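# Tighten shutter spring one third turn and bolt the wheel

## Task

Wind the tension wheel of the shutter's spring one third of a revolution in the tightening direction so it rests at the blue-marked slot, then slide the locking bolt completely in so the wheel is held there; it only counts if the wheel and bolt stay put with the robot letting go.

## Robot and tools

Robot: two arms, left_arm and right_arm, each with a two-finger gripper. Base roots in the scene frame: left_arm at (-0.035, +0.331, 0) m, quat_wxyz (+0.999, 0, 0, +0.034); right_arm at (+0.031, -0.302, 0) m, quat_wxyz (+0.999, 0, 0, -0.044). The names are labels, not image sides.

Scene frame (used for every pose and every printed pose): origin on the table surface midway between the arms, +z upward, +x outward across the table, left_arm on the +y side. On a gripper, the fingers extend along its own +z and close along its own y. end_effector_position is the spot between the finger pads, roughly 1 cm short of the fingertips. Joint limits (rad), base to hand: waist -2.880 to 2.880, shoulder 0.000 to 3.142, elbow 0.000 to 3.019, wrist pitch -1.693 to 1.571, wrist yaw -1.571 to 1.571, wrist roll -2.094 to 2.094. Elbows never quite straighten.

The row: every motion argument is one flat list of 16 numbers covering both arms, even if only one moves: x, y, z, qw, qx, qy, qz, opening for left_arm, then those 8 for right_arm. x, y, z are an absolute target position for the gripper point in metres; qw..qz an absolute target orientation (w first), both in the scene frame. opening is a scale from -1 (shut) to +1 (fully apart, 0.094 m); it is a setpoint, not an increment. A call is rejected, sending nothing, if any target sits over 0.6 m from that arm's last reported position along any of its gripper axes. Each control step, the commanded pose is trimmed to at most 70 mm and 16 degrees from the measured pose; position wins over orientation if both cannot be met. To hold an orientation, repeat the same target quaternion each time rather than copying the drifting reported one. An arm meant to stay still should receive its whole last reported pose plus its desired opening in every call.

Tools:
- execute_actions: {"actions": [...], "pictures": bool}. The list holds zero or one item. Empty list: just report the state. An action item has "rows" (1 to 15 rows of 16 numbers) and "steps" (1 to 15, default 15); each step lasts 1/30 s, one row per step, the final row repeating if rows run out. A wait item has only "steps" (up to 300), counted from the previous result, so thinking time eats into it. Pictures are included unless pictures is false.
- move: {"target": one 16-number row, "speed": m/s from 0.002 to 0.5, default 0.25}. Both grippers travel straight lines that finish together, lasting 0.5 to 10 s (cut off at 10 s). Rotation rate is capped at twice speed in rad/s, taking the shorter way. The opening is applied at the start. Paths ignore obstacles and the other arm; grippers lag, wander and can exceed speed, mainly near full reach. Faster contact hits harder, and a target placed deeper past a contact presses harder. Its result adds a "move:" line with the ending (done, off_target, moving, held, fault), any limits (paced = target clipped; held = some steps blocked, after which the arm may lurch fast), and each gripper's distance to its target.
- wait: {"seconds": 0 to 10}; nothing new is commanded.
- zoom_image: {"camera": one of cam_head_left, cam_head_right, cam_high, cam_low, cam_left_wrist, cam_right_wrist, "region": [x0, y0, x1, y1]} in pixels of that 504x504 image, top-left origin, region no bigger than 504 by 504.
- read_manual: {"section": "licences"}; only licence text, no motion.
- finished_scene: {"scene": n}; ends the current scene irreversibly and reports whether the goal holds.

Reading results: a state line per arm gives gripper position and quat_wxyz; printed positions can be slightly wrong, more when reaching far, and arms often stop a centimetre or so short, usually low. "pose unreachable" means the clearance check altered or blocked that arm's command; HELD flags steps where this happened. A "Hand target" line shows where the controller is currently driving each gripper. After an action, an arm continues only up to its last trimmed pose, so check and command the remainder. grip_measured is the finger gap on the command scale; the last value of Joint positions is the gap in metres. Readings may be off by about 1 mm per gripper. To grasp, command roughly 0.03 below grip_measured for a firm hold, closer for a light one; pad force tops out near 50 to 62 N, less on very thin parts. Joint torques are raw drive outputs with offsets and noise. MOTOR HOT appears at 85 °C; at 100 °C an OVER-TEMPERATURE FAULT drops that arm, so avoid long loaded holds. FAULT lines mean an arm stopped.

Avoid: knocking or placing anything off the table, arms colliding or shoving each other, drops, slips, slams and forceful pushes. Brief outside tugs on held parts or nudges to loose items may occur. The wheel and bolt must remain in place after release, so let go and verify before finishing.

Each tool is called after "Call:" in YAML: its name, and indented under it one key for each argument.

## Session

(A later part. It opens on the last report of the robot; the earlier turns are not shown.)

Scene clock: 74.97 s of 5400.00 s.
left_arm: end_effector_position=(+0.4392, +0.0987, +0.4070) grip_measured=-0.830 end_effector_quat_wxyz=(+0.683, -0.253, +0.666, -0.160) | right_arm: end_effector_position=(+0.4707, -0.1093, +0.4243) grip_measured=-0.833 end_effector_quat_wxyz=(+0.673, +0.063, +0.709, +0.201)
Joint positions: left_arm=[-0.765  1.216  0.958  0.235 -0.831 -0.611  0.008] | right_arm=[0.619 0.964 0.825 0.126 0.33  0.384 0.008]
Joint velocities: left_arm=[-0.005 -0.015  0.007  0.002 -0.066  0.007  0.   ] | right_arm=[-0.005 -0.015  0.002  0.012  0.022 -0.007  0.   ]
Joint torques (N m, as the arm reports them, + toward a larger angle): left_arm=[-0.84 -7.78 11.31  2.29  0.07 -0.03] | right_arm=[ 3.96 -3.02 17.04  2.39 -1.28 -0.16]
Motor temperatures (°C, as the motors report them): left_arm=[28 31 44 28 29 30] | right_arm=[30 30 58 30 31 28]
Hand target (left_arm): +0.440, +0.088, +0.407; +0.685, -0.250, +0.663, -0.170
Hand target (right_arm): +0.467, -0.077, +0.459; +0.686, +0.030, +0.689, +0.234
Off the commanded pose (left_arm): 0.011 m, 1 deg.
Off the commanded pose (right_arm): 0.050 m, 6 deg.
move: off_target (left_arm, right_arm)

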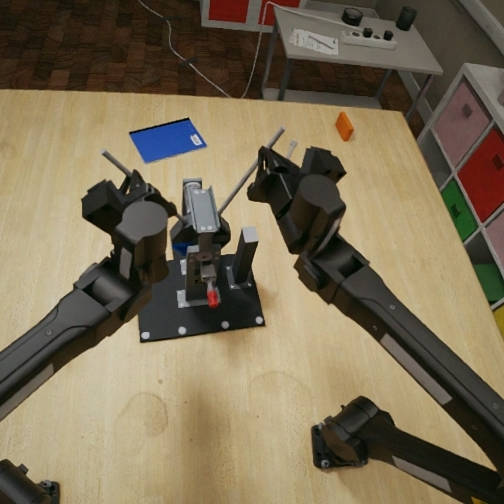

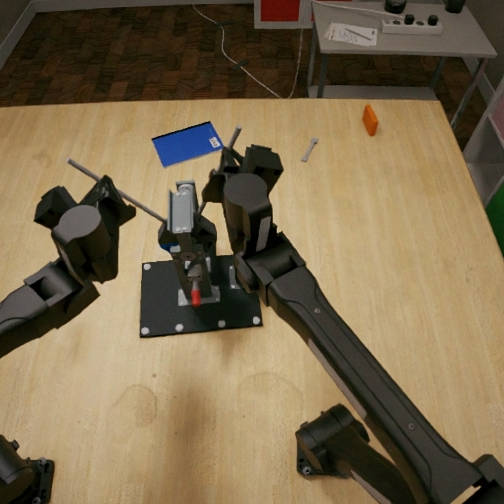

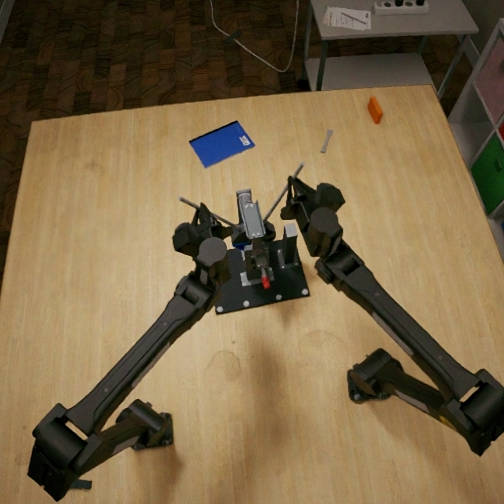

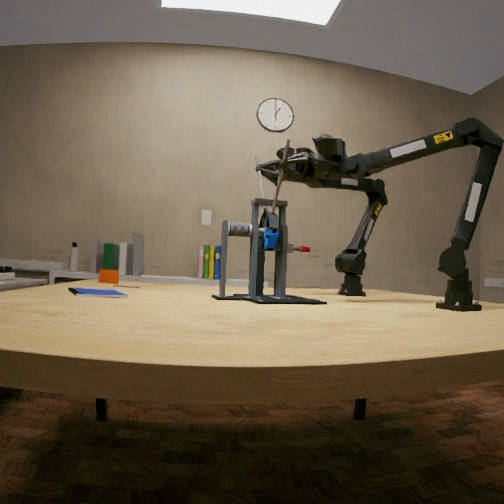

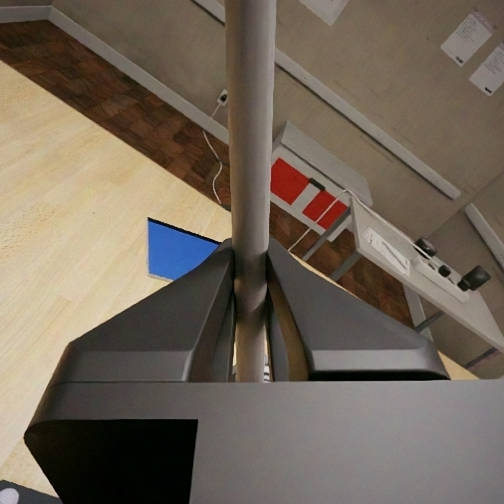

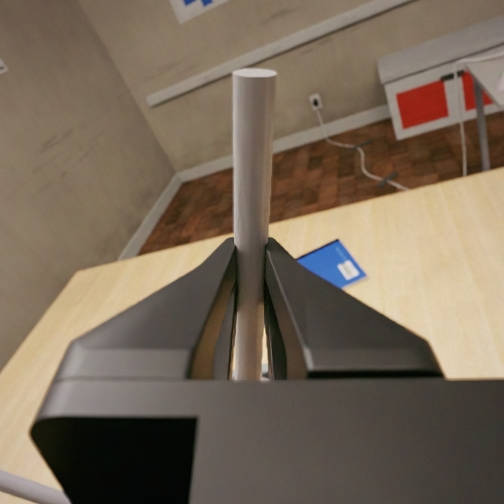

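Call:
move:
  target: [0.438,0.145,0.38,0.68,-0.32,0.635,-0.19,-1,0.47,-0.115,0.455,0.68,0.08,0.695,0.21,-1]
  speed: 0.08

Call:
move:
  target: [0.438,0.145,0.38,0.68,-0.32,0.635,-0.19,-1,0.477,-0.165,0.54,0.68,0.08,0.695,0.21,-1]
  speed: 0.12

Scene clock: 80.07 s of 5400.00 s.
left_arm: end_effector_position=(+0.4357, +0.1195, +0.3909) grip_measured=-0.830 end_effector_quat_wxyz=(+0.679, -0.291, +0.643, -0.202) | right_arm: end_effector_position=(+0.4700, -0.1160, +0.4219) grip_measured=-0.833 end_effector_quat_wxyz=(+0.667, +0.081, +0.712, +0.205)
Joint positions: left_arm=[-0.73   1.191  0.878  0.32  -0.798 -0.71   0.008] | right_arm=[0.611 0.954 0.823 0.104 0.338 0.42  0.008]
Joint velocities: left_arm=[-0.015 -0.015 -0.002  0.007 -0.051  0.022  0.   ] | right_arm=[-0.015 -0.005 -0.002  0.012 -0.037  0.007  0.   ]
Joint torques (N m, as the arm reports them, + toward a larger angle): left_arm=[ 3.3  -9.4   8.19  1.27 -0.64 -0.3 ] | right_arm=[ 0.01 -5.37 16.07  0.71  0.07 -0.02]
Motor temperatures (°C, as the motors report them): left_arm=[28 31 44 28 29 30] | right_arm=[30 30 58 30 31 28]
Hand target (left_arm): +0.438, +0.145, +0.381; +0.679, -0.319, +0.633, -0.189
Hand target (right_arm): +0.469, -0.115, +0.455; +0.682, +0.080, +0.696, +0.210
Off the commanded pose (left_arm): 0.028 m, 4 deg.
Off the commanded pose (right_arm): 0.033 m, 2 deg.
After step 90, 0.83 s passed at rest.
move: off_target (left_arm, right_arm)

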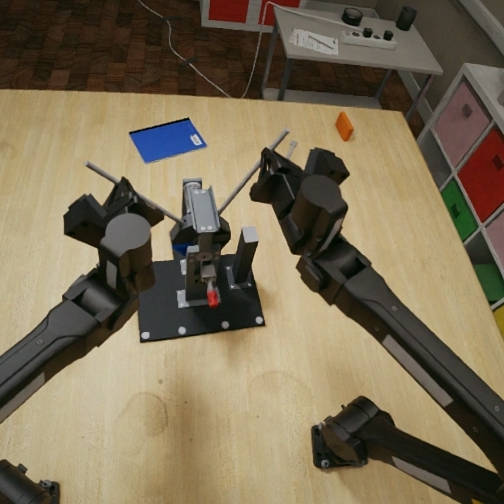

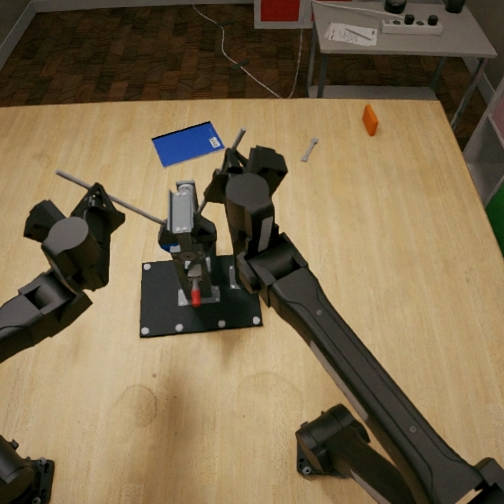

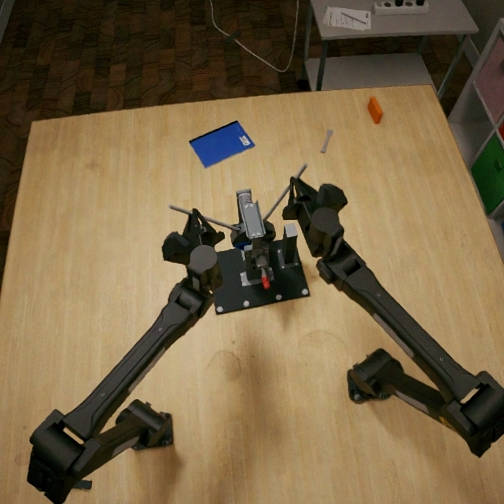

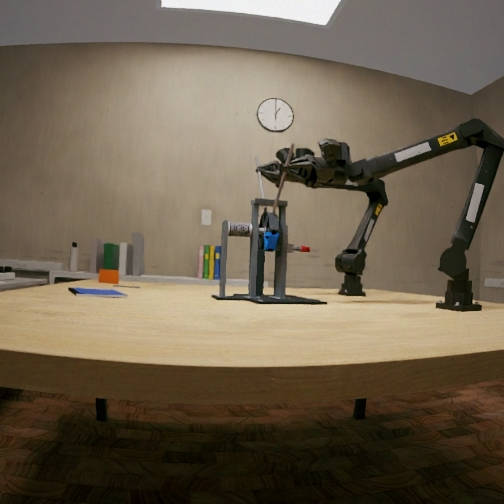

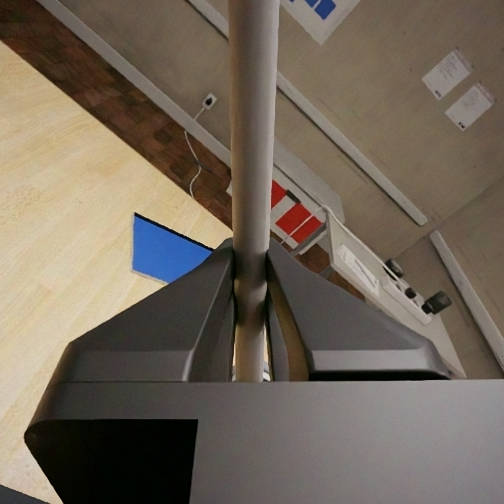

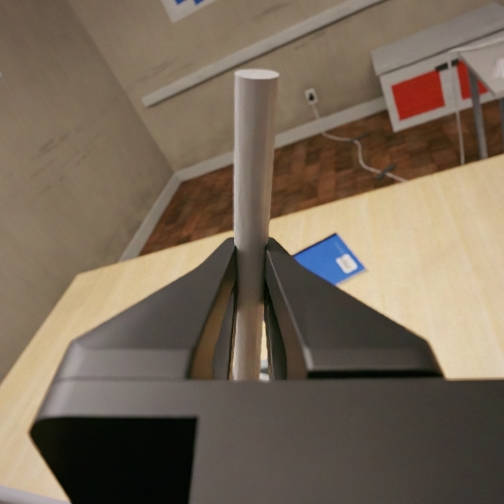

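Scene clock: 81.53 s of 5400.00 s.
left_arm: end_effector_position=(+0.4352, +0.1199, +0.3903) grip_measured=-0.830 end_effector_quat_wxyz=(+0.678, -0.293, +0.642, -0.205) | right_arm: end_effector_position=(+0.4812, -0.1585, +0.5004) grip_measured=-0.833 end_effector_quat_wxyz=(+0.660, +0.080, +0.718, +0.206)
Joint positions: left_arm=[-0.73   1.189  0.875  0.321 -0.797 -0.717  0.008] | right_arm=[ 0.467  0.925  1.023 -0.141  0.187  0.422  0.008]
Joint velocities: left_arm=[-0.005  0.005  0.007  0.012  0.022 -0.022  0.001] | right_arm=[-0.005 -0.015 -0.007 -0.012  0.007 -0.051  0.001]
Joint torques (N m, as the arm reports them, + toward a larger angle): left_arm=[ 3.19 -9.24  8.37  1.21 -0.72 -0.23] | right_arm=[-1.57 -4.95 16.66  1.02 -0.19  0.01]
Motor temperatures (°C, as the motors report them): left_arm=[28 31 44 28 29 30] | right_arm=[30 30 58 30 30 28]
Hand target (left_arm): +0.438, +0.144, +0.380; +0.679, -0.319, +0.634, -0.190
Hand target (right_arm): +0.478, -0.165, +0.539; +0.681, +0.082, +0.696, +0.212
Off the commanded pose (left_arm): 0.027 m, 4 deg.
Off the commanded pose (right_arm): 0.040 m, 3 deg.
move: off_target (left_arm, right_arm)

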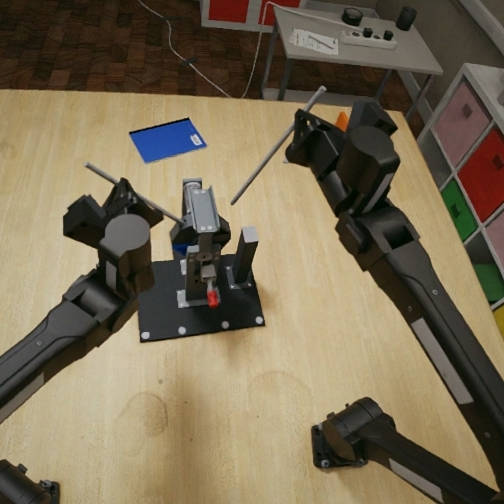

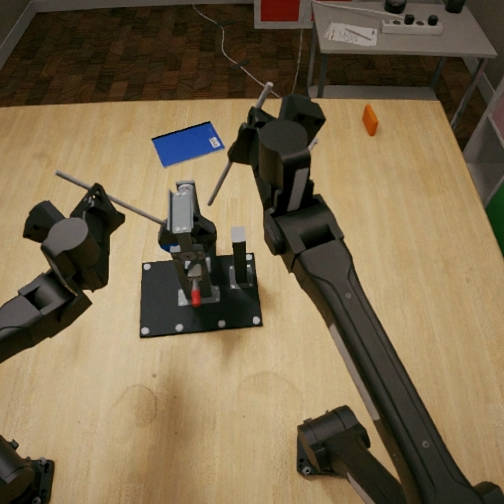

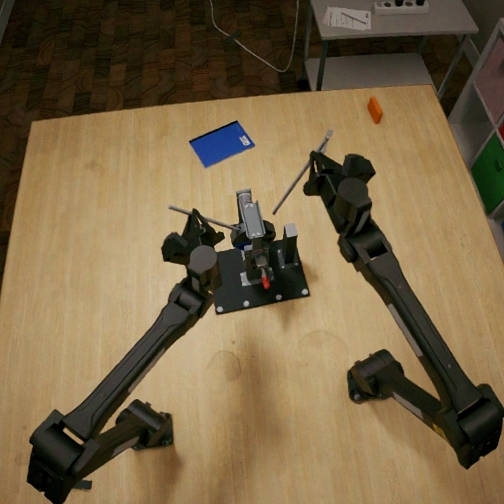

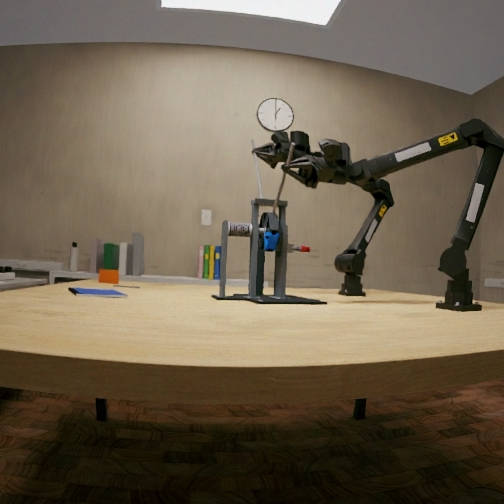

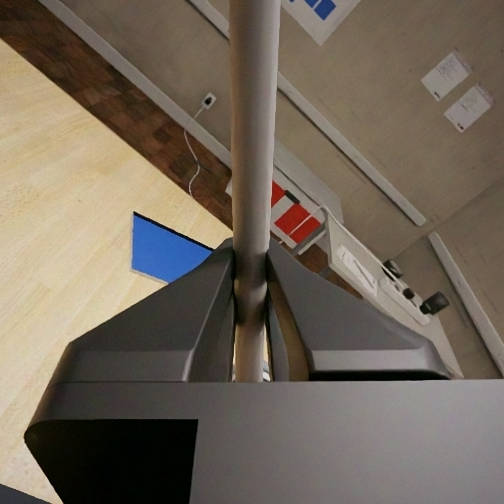

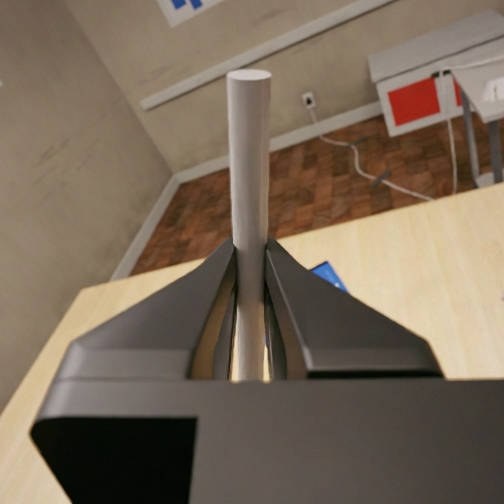

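Call:
move:
  target: [0.432,0.18,0.30,0.62,-0.43,0.565,-0.34,-1,0.47,-0.3,0.3,0.2,0,0.98,0,-1]
  speed: 0.35

Call:
move:
  target: [0.428,0.195,0.185,0.49,-0.57,0.43,-0.5,-1,0.46,-0.28,0.005,0,0,1,0,-1]
  speed: 0.2

Scene clock: 91.13 s of 5400.00 s.
left_arm: end_effector_position=(+0.4274, +0.1729, +0.3257) grip_measured=-0.830 end_effector_quat_wxyz=(+0.633, -0.405, +0.565, -0.341) | right_arm: end_effector_position=(+0.4533, -0.2968, +0.2738) grip_measured=-0.833 end_effector_quat_wxyz=(+0.172, -0.001, +0.985, +0.016)
Joint positions: left_arm=[-0.619  1.173  0.655  0.561 -0.678 -1.089  0.008] | right_arm=[ 0.09   1.223  1.211 -1.213 -0.031  0.006  0.008]
Joint velocities: left_arm=[-0.015 -0.015  0.002 -0.002 -0.081 -0.022  0.   ] | right_arm=[-0.005  0.005 -0.007 -0.002  0.022 -0.022 -0.001]
Joint torques (N m, as the arm reports them, + toward a larger angle): left_arm=[ 1.76 -4.52  8.03  1.53 -0.1  -0.51] | right_arm=[-1.35 -8.77 15.73  0.06  0.03  0.02]
Motor temperatures (°C, as the motors report them): left_arm=[28 31 42 28 30 30] | right_arm=[30 30 60 30 29 28]
Hand target (left_arm): +0.432, +0.181, +0.301; +0.620, -0.428, +0.564, -0.338
Hand target (right_arm): +0.462, -0.302, +0.303; +0.198, -0.003, +0.980, +0.012
Off the commanded pose (left_arm): 0.027 m, 3 deg.
Off the commanded pose (right_arm): 0.031 m, 4 deg.
After step 90, 4.33 s passed at rest.
move: off_target (left_arm, right_arm)

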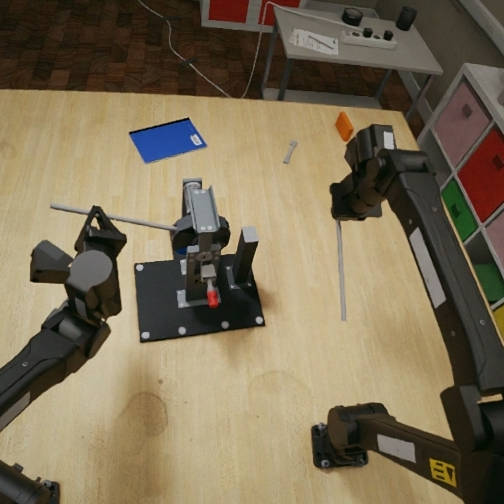

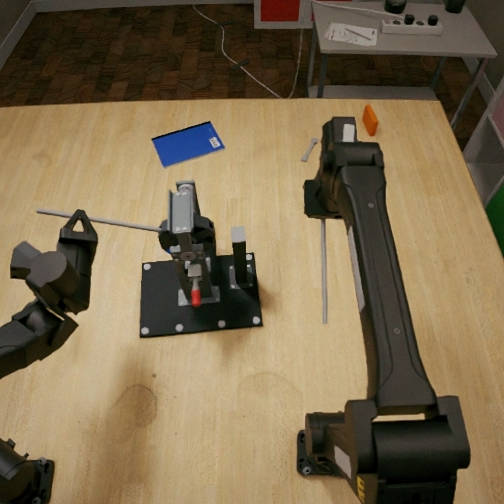

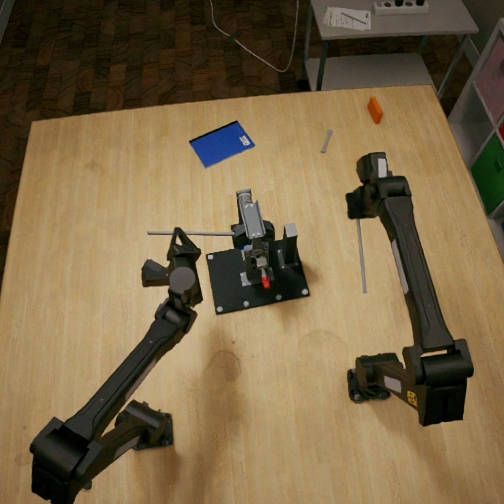

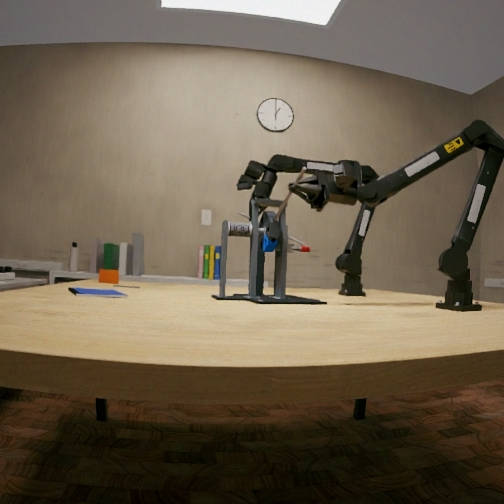

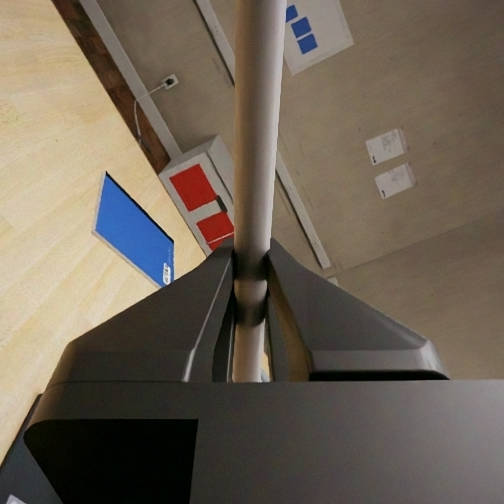

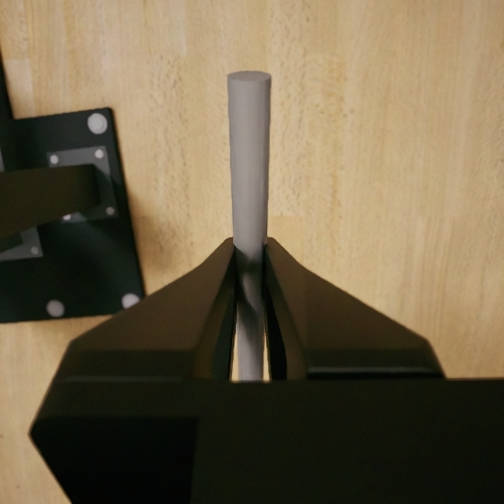

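Scene clock: 93.07 s of 5400.00 s.
left_arm: end_effector_position=(+0.4271, +0.1994, +0.2013) grip_measured=-0.831 end_effector_quat_wxyz=(-0.511, +0.557, -0.431, +0.493) | right_arm: end_effector_position=(+0.4474, -0.2854, +0.0031) grip_measured=-0.833 end_effector_quat_wxyz=(-0.011, -0.000, +1.000, +0.003)
Joint positions: left_arm=[-0.559  1.447  0.475  0.982 -0.636 -1.673  0.008] | right_arm=[ 0.127  1.687  0.974 -0.88  -0.008  0.038  0.008]
Joint velocities: left_arm=[-0.015 -0.015  0.007  0.017 -0.007  0.007  0.   ] | right_arm=[-0.015 -0.024 -0.007 -0.012 -0.022  0.037  0.001]
Joint torques (N m, as the arm reports them, + toward a larger angle): left_arm=[ 0.23 -5.29  6.56  1.54  0.55 -0.47] | right_arm=[  0.85 -13.09   7.98   0.32   0.08   0.21]
Motor temperatures (°C, as the motors report them): left_arm=[28 31 42 28 30 30] | right_arm=[30 30 58 30 29 28]
Hand target (left_arm): +0.428, +0.196, +0.183; -0.490, +0.570, -0.431, +0.499
Hand target (right_arm): +0.453, -0.281, +0.007; -0.000, +0.000, +1.000, +0.002
Off the commanded pose (left_arm): 0.017 m, 3 deg.
Off the commanded pose (right_arm): 0.014 m, 1 deg.
move: off_target (left_arm, right_arm)

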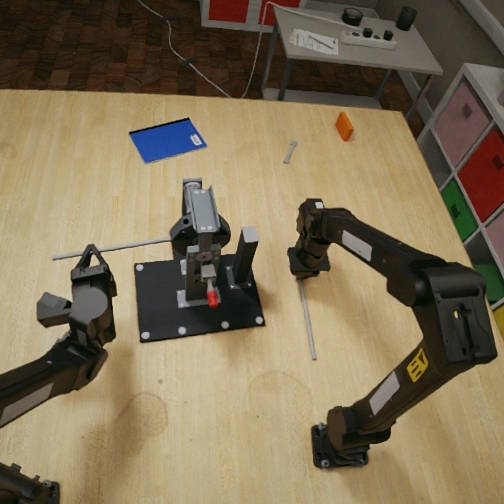

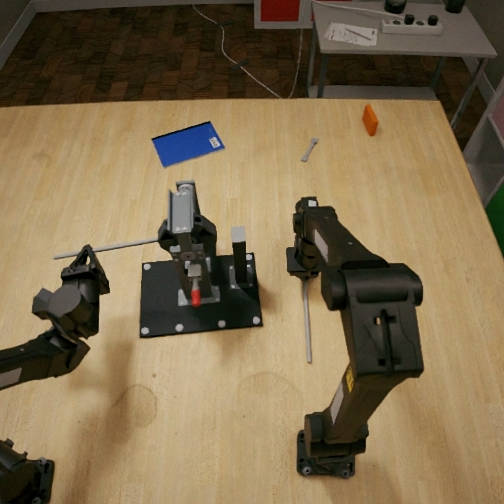

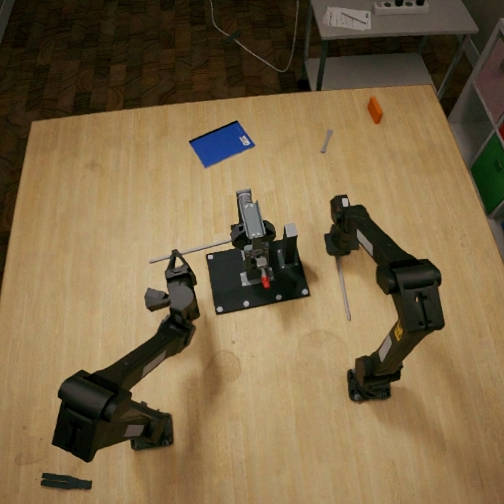

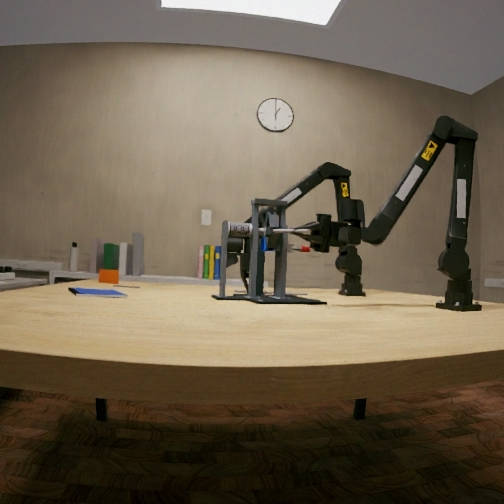

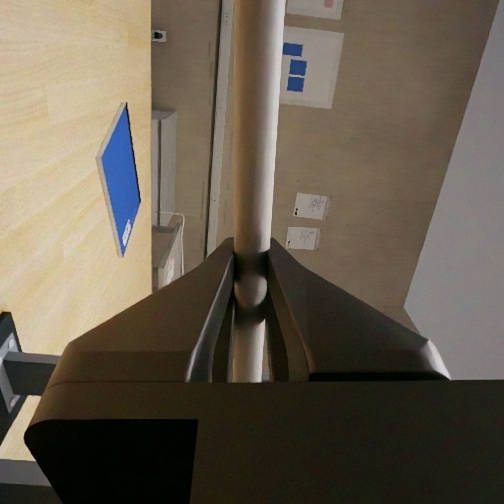

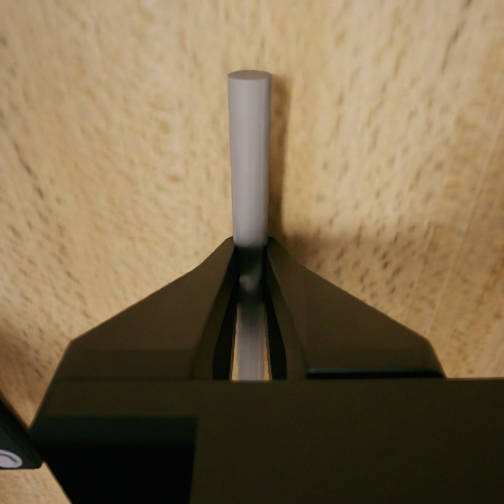

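Call:
move:
  target: [0.428,0.195,0.185,0.49,-0.57,0.43,-0.5,-1,0.38,-0.28,0.14,0,0,1,0,-0.4]

Call:
move:
  target: [0.428,0.195,0.185,0.49,-0.57,0.43,-0.5,-1,0.29,-0.07,0.17,0.27,0.27,0.653,0.653,0]
  speed: 0.4

Scene clock: 97.67 s of 5400.00 s.
left_arm: end_effector_position=(+0.4270, +0.1995, +0.2020) grip_measured=-0.831 end_effector_quat_wxyz=(-0.512, +0.556, -0.431, +0.493) | right_arm: end_effector_position=(+0.3751, -0.2838, +0.1319) grip_measured=-0.402 end_effector_quat_wxyz=(-0.004, -0.001, +1.000, +0.002)
Joint positions: left_arm=[-0.559  1.445  0.475  0.982 -0.636 -1.671  0.008] | right_arm=[ 0.142  1.309  0.945 -1.215 -0.004  0.052  0.028]
Joint velocities: left_arm=[-0.034  0.005 -0.002 -0.022 -0.007 -0.022  0.   ] | right_arm=[ 0.005 -0.015  0.002 -0.007  0.007  0.007  0.001]
Joint torques (N m, as the arm reports them, + toward a larger angle): left_arm=[ 0.11 -5.72  6.58  1.29  0.48 -0.51] | right_arm=[ 0.83 -7.39 11.98 -0.56  0.11  0.2 ]
Motor temperatures (°C, as the motors report them): left_arm=[28 31 42 28 30 30] | right_arm=[30 30 55 30 29 28]
Hand target (left_arm): +0.427, +0.195, +0.185; -0.490, +0.570, -0.430, +0.499
Hand target (right_arm): +0.383, -0.280, +0.140; +0.000, -0.000, +1.000, -0.000
Off the commanded pose (left_arm): 0.018 m, 3 deg.
Off the commanded pose (right_arm): 0.010 m, 1 deg.
After step 90, 0.57 s passed at rest.
move: off_target (left_arm)

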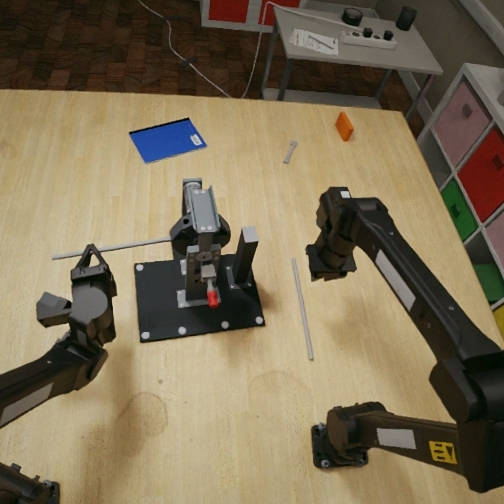

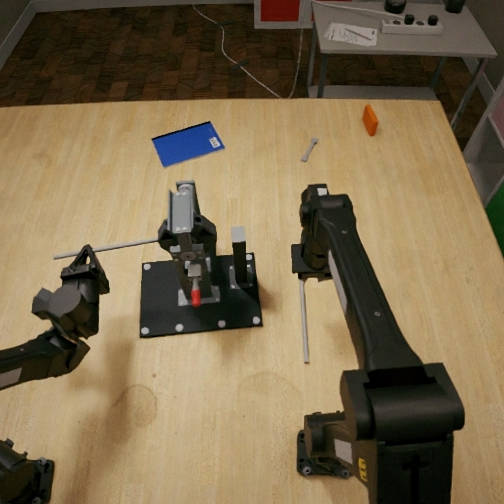

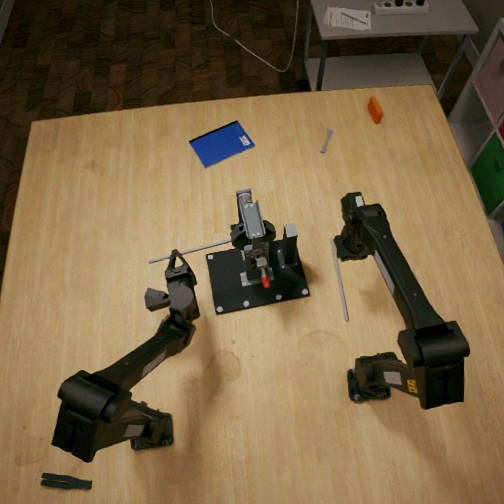

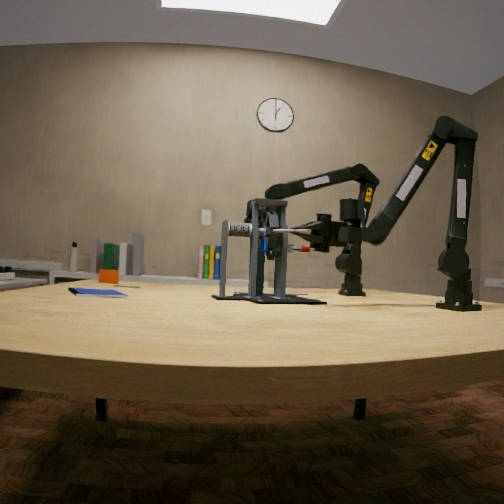

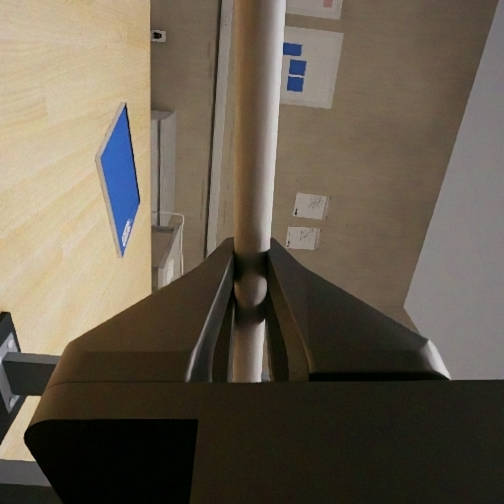

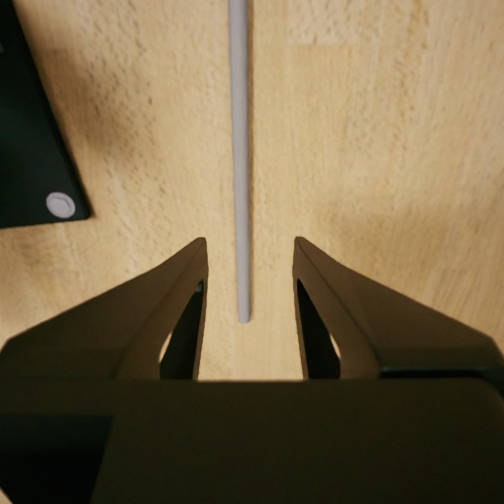

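Scene clock: 100.57 s of 5400.00 s.
left_arm: end_effector_position=(+0.4268, +0.1995, +0.2034) grip_measured=-0.831 end_effector_quat_wxyz=(-0.513, +0.555, -0.431, +0.493) | right_arm: end_effector_position=(+0.2963, -0.0741, +0.1640) grip_measured=-0.002 end_effector_quat_wxyz=(+0.287, +0.264, +0.666, +0.636)
Joint positions: left_arm=[-0.559  1.442  0.475  0.982 -0.636 -1.666  0.008] | right_arm=[ 0.746  1.09   0.063  1.    -0.112  1.521  0.047]
Joint velocities: left_arm=[ 0.005 -0.015 -0.017 -0.027 -0.022  0.037  0.   ] | right_arm=[-0.015 -0.005 -0.012  0.012 -0.051  0.022  0.001]
Joint torques (N m, as the arm reports them, + toward a larger angle): left_arm=[ 0.06 -5.41  6.57  1.29  0.47 -0.54] | right_arm=[ 0.73 -1.25  6.62  2.33  0.1   0.15]
Motor temperatures (°C, as the motors report them): left_arm=[28 31 41 28 30 30] | right_arm=[30 30 53 30 29 28]
Hand target (left_arm): +0.427, +0.195, +0.185; +0.490, -0.570, +0.430, -0.499
Hand target (right_arm): +0.294, -0.072, +0.167; +0.283, +0.264, +0.660, +0.644
Off the commanded pose (left_arm): 0.019 m, 3 deg.
Off the commanded pose (right_arm): 0.010 m, 3 deg.
move: off_target (left_arm, right_arm)

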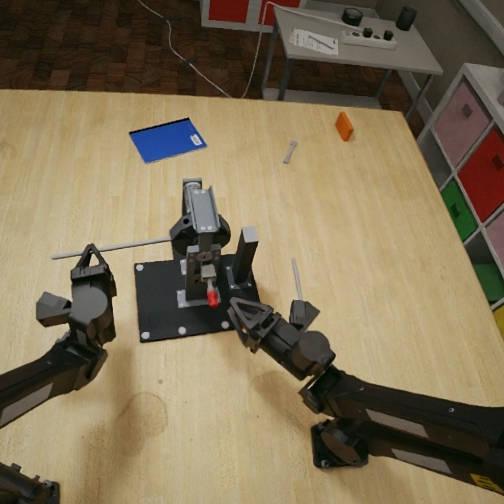

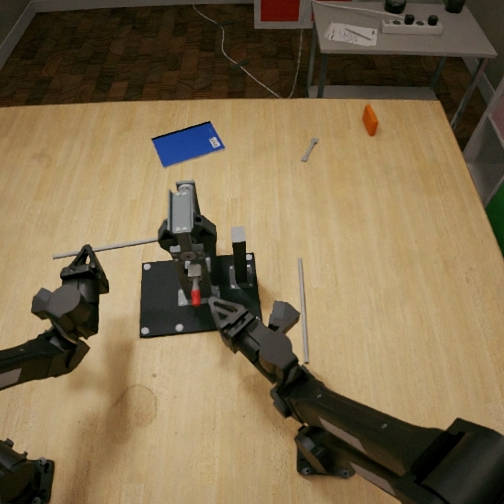

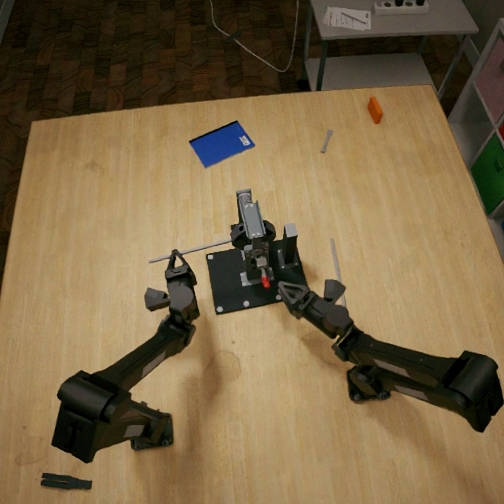

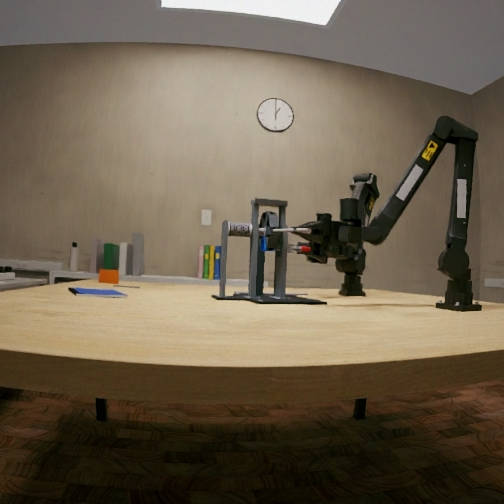

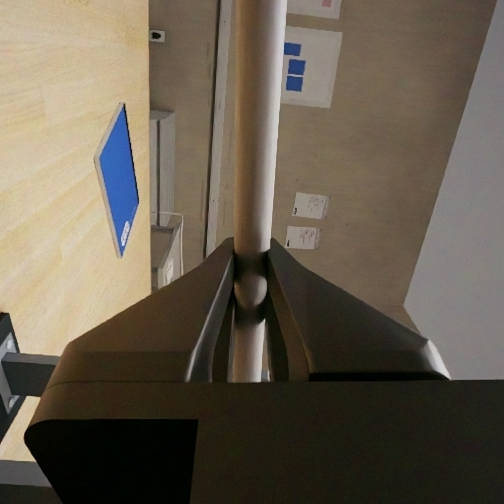

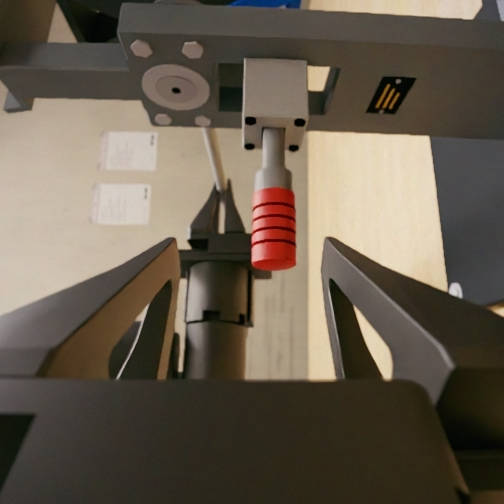

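Call:
move:
  target: [0.428,0.195,0.185,0.49,-0.57,0.43,-0.5,-1,0.322,-0.024,0.166,0.27,0.27,0.653,0.653,0]
  speed: 0.12

Call:
move:
  target: [0.428,0.195,0.175,0.49,-0.57,0.43,-0.5,-1,0.36,-0.027,0.162,0.27,0.27,0.653,0.653,-0.72]
  speed: 0.03

Scene clock: 104.23 s of 5400.00 s.
left_arm: end_effector_position=(+0.4268, +0.1995, +0.2034) grip_measured=-0.831 end_effector_quat_wxyz=(-0.513, +0.555, -0.431, +0.493) | right_arm: end_effector_position=(+0.3186, -0.0330, +0.1527) grip_measured=-0.002 end_effector_quat_wxyz=(+0.271, +0.273, +0.668, +0.637)
Joint positions: left_arm=[-0.559  1.442  0.475  0.982 -0.636 -1.666  0.008] | right_arm=[ 0.823  1.332  0.164  1.125 -0.045  1.554  0.047]
Joint velocities: left_arm=[-0.015  0.005 -0.002  0.002 -0.022  0.007 -0.001] | right_arm=[-0.015  0.005  0.002  0.007 -0.022 -0.022  0.001]
Joint torques (N m, as the arm reports them, + toward a larger angle): left_arm=[ 0.12 -5.43  6.56  1.3   0.47 -0.54] | right_arm=[ 0.77 -3.84  7.62  2.36  0.09  0.14]
Motor temperatures (°C, as the motors report them): left_arm=[28 31 41 28 30 30] | right_arm=[30 30 51 30 29 28]
Hand target (left_arm): +0.427, +0.195, +0.185; +0.490, -0.570, +0.430, -0.499
Hand target (right_arm): +0.322, -0.025, +0.166; +0.271, +0.269, +0.654, +0.653
Off the commanded pose (left_arm): 0.019 m, 3 deg.
Off the commanded pose (right_arm): 0.016 m, 3 deg.
move: off_target (left_arm, right_arm)

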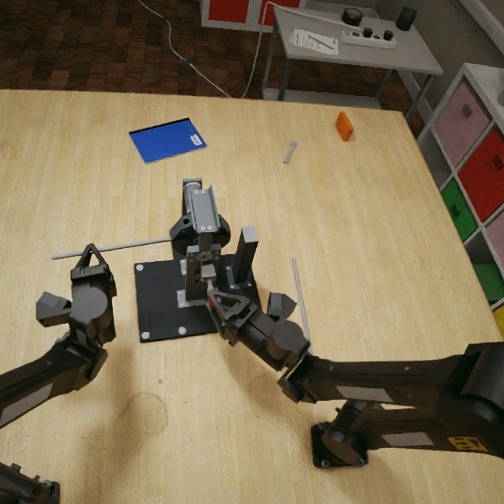

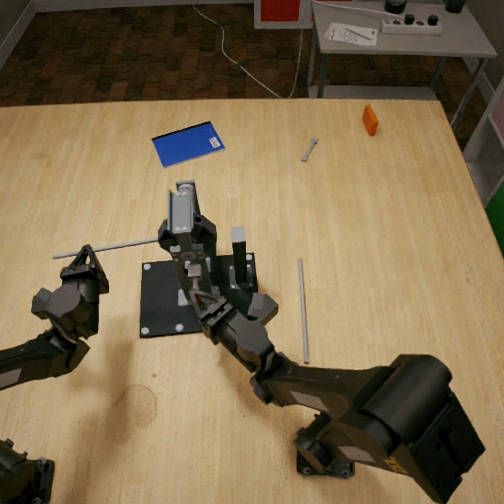

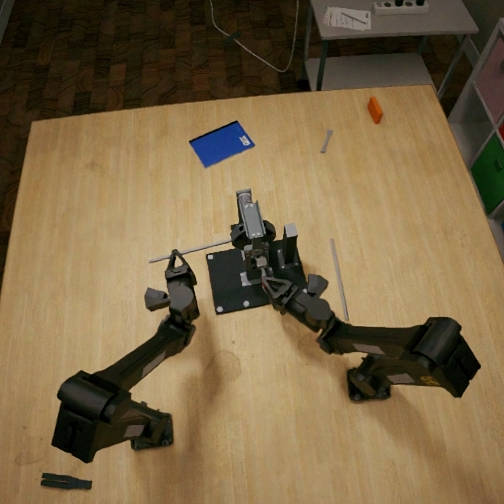

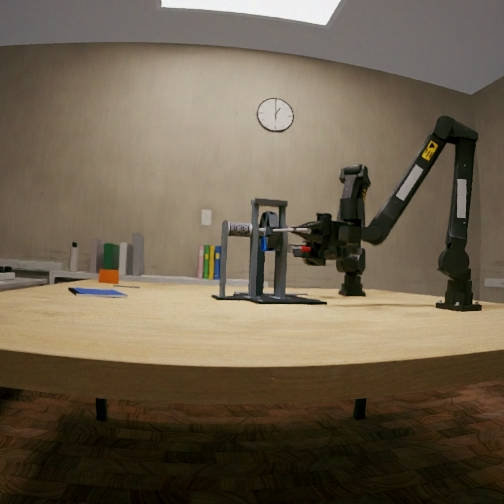

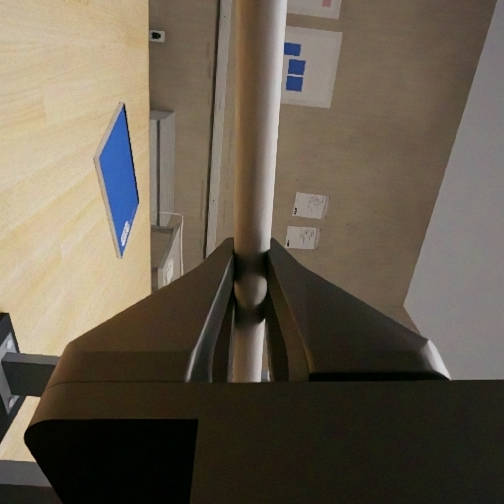

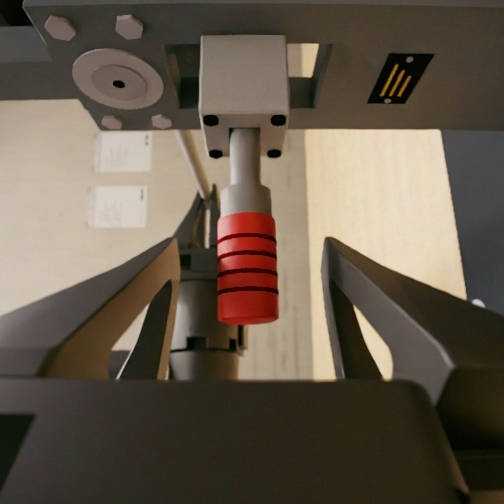

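Scene clock: 105.93 s of 5400.00 s.
left_arm: end_effector_position=(+0.4273, +0.1992, +0.1968) grip_measured=-0.831 end_effector_quat_wxyz=(-0.509, +0.558, -0.424, +0.499) | right_arm: end_effector_position=(+0.3199, -0.0326, +0.1539) grip_measured=-0.659 end_effector_quat_wxyz=(+0.251, +0.249, +0.667, +0.656)
Joint positions: left_arm=[-0.559  1.472  0.471  1.023 -0.636 -1.684  0.008] | right_arm=[ 0.768  1.379  0.167  1.197 -0.168  1.561  0.016]
Joint velocities: left_arm=[-0.015 -0.024  0.007  0.012 -0.095 -0.022  0.001] | right_arm=[-0.005 -0.005 -0.002  0.012 -0.11  -0.022  0.001]
Joint torques (N m, as the arm reports them, + toward a larger angle): left_arm=[ 0.12 -5.08  6.07  1.36  0.46 -0.4 ] | right_arm=[-4.07 -0.98 12.77  0.62  0.67  0.13]
Motor temperatures (°C, as the motors report them): left_arm=[28 31 41 28 30 30] | right_arm=[30 30 51 30 29 28]
Hand target (left_arm): +0.427, +0.195, +0.175; -0.490, +0.570, -0.431, +0.499
Hand target (right_arm): +0.357, -0.030, +0.163; +0.270, +0.271, +0.653, +0.654
Off the commanded pose (left_arm): 0.022 m, 3 deg.
Off the commanded pose (right_arm): 0.041 m, 4 deg.
move: off_target (left_arm, right_arm)

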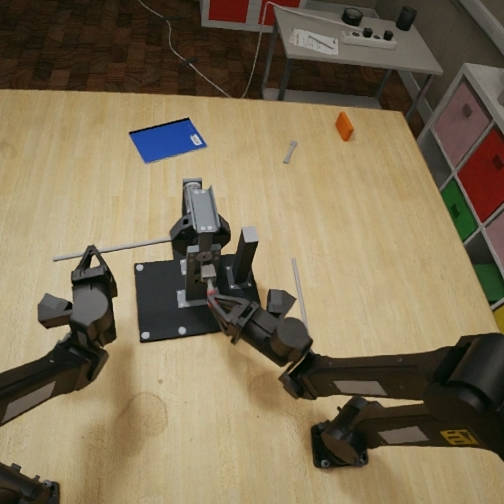

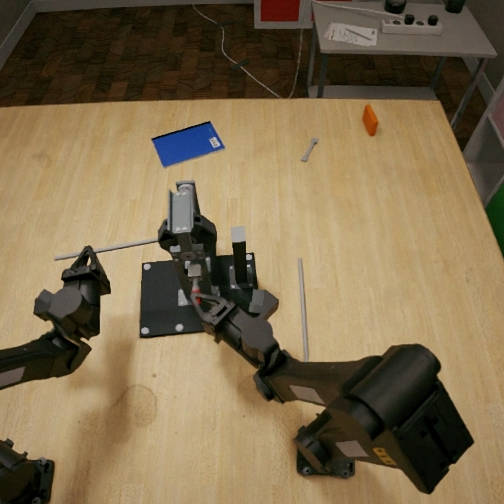

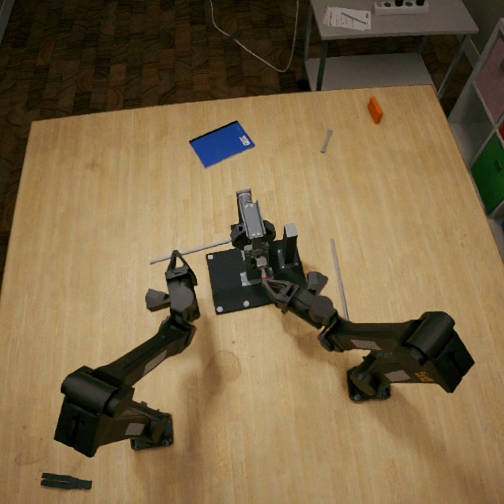

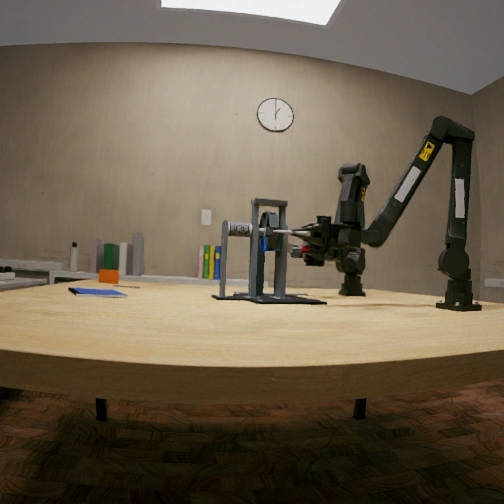

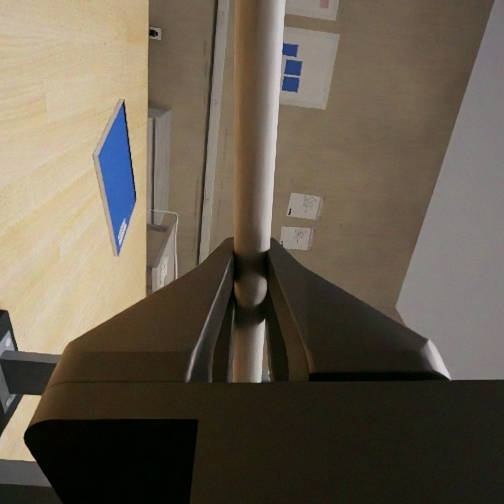

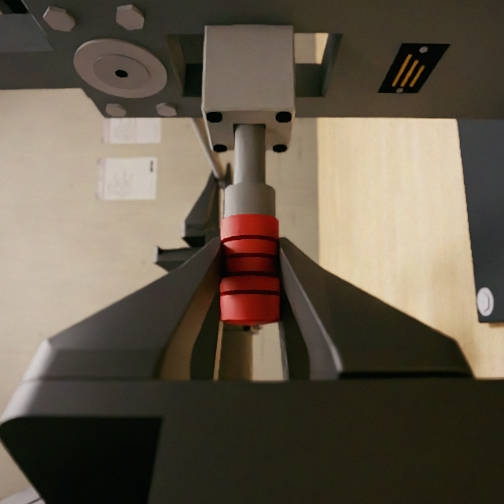

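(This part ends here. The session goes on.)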